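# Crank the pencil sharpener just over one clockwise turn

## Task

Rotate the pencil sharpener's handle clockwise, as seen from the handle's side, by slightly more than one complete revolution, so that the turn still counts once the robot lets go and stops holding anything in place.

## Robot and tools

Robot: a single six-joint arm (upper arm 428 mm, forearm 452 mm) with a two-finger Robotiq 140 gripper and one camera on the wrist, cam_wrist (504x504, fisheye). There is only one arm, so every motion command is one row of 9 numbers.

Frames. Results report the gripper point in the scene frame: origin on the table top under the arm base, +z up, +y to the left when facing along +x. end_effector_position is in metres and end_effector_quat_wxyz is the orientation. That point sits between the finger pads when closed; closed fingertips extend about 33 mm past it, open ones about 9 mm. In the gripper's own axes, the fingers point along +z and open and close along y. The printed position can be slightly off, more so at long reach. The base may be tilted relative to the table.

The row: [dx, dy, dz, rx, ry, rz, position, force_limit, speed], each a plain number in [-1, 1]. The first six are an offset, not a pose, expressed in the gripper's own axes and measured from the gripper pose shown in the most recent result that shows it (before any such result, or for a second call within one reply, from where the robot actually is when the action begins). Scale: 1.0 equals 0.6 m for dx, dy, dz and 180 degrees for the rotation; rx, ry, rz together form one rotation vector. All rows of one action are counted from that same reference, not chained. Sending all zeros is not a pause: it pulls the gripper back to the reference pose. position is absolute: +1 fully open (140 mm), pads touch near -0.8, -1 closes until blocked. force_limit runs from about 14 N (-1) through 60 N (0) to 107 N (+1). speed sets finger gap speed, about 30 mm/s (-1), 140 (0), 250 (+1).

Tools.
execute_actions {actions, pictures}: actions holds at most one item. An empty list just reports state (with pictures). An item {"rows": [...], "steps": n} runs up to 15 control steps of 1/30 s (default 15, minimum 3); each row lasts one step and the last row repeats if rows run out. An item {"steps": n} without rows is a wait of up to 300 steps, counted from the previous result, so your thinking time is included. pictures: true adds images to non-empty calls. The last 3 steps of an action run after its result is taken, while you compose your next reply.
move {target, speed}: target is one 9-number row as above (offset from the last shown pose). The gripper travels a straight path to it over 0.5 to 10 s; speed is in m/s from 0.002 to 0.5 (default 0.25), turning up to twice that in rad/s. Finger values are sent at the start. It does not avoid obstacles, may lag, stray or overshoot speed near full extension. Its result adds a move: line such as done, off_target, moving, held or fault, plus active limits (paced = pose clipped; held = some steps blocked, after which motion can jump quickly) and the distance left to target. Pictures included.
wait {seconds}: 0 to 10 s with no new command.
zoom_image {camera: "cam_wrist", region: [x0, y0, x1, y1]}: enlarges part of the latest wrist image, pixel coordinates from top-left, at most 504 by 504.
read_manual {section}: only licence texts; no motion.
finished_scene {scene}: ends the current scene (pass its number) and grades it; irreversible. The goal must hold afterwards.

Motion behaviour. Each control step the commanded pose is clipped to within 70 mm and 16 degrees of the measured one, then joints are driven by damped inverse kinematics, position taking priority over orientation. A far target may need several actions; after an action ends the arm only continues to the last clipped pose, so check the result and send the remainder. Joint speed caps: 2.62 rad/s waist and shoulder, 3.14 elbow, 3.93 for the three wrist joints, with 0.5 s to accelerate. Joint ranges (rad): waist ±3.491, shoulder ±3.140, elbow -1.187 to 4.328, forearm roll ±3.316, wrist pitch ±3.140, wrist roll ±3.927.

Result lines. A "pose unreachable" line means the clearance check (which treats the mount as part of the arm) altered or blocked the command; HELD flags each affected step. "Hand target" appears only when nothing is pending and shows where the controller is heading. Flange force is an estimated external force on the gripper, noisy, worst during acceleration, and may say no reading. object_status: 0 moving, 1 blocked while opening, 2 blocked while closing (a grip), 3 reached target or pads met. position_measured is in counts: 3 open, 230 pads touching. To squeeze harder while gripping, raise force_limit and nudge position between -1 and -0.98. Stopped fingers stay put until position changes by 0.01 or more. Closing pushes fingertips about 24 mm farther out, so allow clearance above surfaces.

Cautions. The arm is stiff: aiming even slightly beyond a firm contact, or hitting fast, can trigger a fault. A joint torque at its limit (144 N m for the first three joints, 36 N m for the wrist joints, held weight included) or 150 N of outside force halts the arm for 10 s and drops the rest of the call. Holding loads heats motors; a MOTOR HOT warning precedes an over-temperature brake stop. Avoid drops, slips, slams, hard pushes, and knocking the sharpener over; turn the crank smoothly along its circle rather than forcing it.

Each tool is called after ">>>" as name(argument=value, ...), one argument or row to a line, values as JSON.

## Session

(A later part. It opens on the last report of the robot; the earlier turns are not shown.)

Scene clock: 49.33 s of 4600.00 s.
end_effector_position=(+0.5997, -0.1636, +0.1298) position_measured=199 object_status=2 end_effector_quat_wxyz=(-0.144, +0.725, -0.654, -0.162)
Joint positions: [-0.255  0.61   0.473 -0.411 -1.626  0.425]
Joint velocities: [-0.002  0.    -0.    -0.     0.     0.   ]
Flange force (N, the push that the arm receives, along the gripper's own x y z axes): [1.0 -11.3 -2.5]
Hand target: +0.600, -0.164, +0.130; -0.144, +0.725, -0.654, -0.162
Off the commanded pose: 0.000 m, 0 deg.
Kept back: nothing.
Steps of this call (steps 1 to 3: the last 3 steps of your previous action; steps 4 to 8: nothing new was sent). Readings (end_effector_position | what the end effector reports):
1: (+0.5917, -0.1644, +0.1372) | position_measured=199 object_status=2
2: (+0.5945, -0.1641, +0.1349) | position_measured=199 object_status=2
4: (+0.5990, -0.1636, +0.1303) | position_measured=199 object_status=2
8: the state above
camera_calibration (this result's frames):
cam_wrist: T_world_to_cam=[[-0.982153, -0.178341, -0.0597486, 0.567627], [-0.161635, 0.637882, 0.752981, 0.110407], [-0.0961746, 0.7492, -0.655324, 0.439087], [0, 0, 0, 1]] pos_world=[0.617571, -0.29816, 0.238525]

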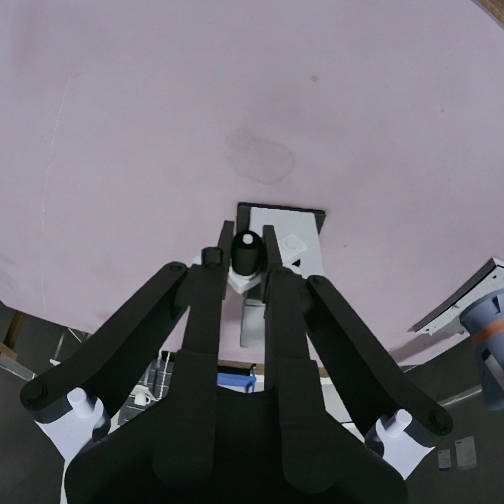

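>>> execute_actions(
  actions=[
    {"rows": [[0,0,0,0,0,0,-0.2,-0.6,-0.4]], "steps": 15},
  ],
  pictures=false,
)

>>> wait(
  seconds=0.3,
)

Scene clock: 50.00 s of 4600.00 s.
end_effector_position=(+0.5997, -0.1636, +0.1298) position_measured=154 object_status=0 end_effector_quat_wxyz=(-0.144, +0.725, -0.654, -0.162)
Joint positions: [-0.255  0.611  0.473 -0.411 -1.626  0.425]
Joint velocities: [-0.001 -0.     0.    -0.003  0.002  0.001]
Flange force (N, the push that the arm receives, along the gripper's own x y z axes): [8.6 -13.0 -4.3]
Steps of this call (steps 1 to 8: nothing new was sent; steps 9 to 20: the first 12 steps of this action). Readings (end_effector_position | what the end effector reports):
9: (+0.5997, -0.1636, +0.1298) | position_measured=199 object_status=0
10: (+0.5997, -0.1636, +0.1298) | position_measured=199 object_status=0
12: (+0.5997, -0.1637, +0.1298) | position_measured=187 object_status=0
16: (+0.5997, -0.1637, +0.1298) | position_measured=166 object_status=0
20: the state above

Scene clock: 50.40 s of 4600.00 s.
end_effector_position=(+0.5997, -0.1636, +0.1298) position_measured=154 object_status=3 end_effector_quat_wxyz=(-0.144, +0.725, -0.654, -0.162)
Joint positions: [-0.255  0.611  0.473 -0.411 -1.626  0.425]
Joint velocities: [-0.001 -0.001 -0.    -0.001 -0.    -0.002]
Flange force (N, the push that the arm receives, along the gripper's own x y z axes): [7.5 -15.3 -4.4]
Hand target: +0.600, -0.164, +0.130; -0.144, +0.725, -0.654, -0.162
Off the commanded pose: 0.000 m, 0 deg.
Kept back: nothing.
Steps of this call (steps 1 to 3: the last 3 steps of your previous action; steps 4 to 12: nothing new was sent). Readings (end_effector_position | what the end effector reports):
1: (+0.5997, -0.1636, +0.1298) | position_measured=154 object_status=0
2: (+0.5997, -0.1636, +0.1298) | position_measured=154 object_status=0
4: (+0.5997, -0.1636, +0.1298) | position_measured=154 object_status=3
8: (+0.5997, -0.1636, +0.1298) | position_measured=154 object_status=3
12: the state above
camera_calibration (this result's frames):
cam_wrist: T_world_to_cam=[[-0.982157, -0.178322, -0.0597365, 0.567647], [-0.161613, 0.637885, 0.752983, 0.110413], [-0.0961688, 0.749202, -0.655323, 0.43908], [0, 0, 0, 1]] pos_world=[0.617589, -0.298166, 0.238509]

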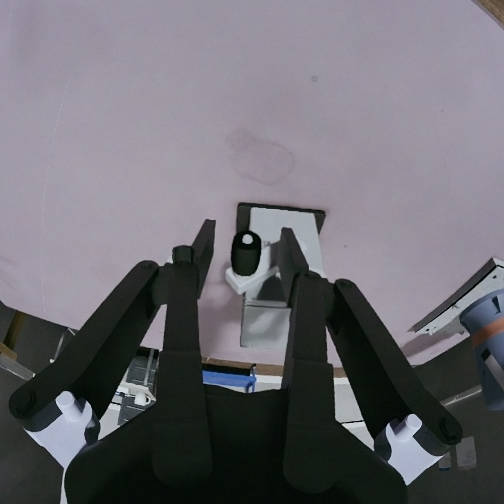

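>>> move(
  target=[0,0,-0.15,0,0,0,-0.2,-0.6,-0.4],
  speed=0.12,
)

Scene clock: 51.83 s of 4600.00 s.
end_effector_position=(+0.6038, -0.2011, +0.2115) position_measured=154 object_status=3 end_effector_quat_wxyz=(-0.144, +0.725, -0.654, -0.162)
Joint positions: [-0.306  0.638  0.696 -0.414 -1.826  0.393]
Joint velocities: [ 0.     0.     0.003 -0.    -0.001 -0.   ]
Flange force (N, the push that the arm receives, along the gripper's own x y z axes): [6.5 -15.1 -8.8]
Hand target: +0.604, -0.201, +0.212; -0.144, +0.725, -0.654, -0.162
Off the commanded pose: 0.000 m, 0 deg.
Kept back: nothing.
move: done
camera_calibration (this result's frames):
cam_wrist: T_world_to_cam=[[-0.982034, -0.178968, -0.0598307, 0.569714], [-0.162107, 0.637798, 0.752951, 0.073813], [-0.0965939, 0.749122, -0.655351, 0.521363], [0, 0, 0, 1]] pos_world=[0.621805, -0.335682, 0.320185]

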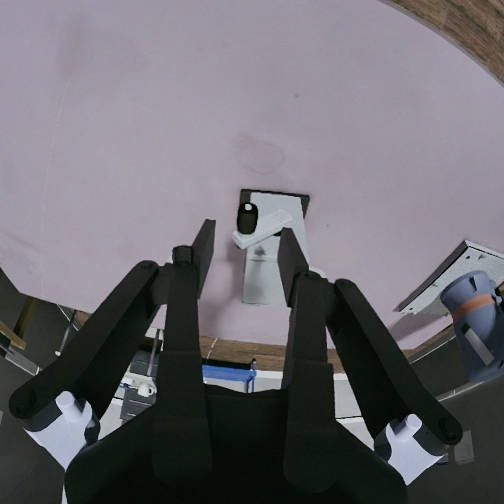

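>>> zoom_image(
  camera="cam_wrist",
  region=[200, 170, 340, 310],
)

Region (200, 170, 340, 310) of cam_wrist's 504x504 image, scaled by 3.600, with more detail than that image has.

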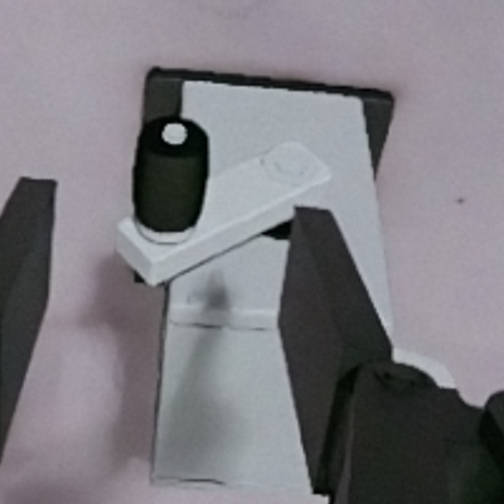

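>>> finished_scene(
  scene=1,
)

The scene is finished: the task was done.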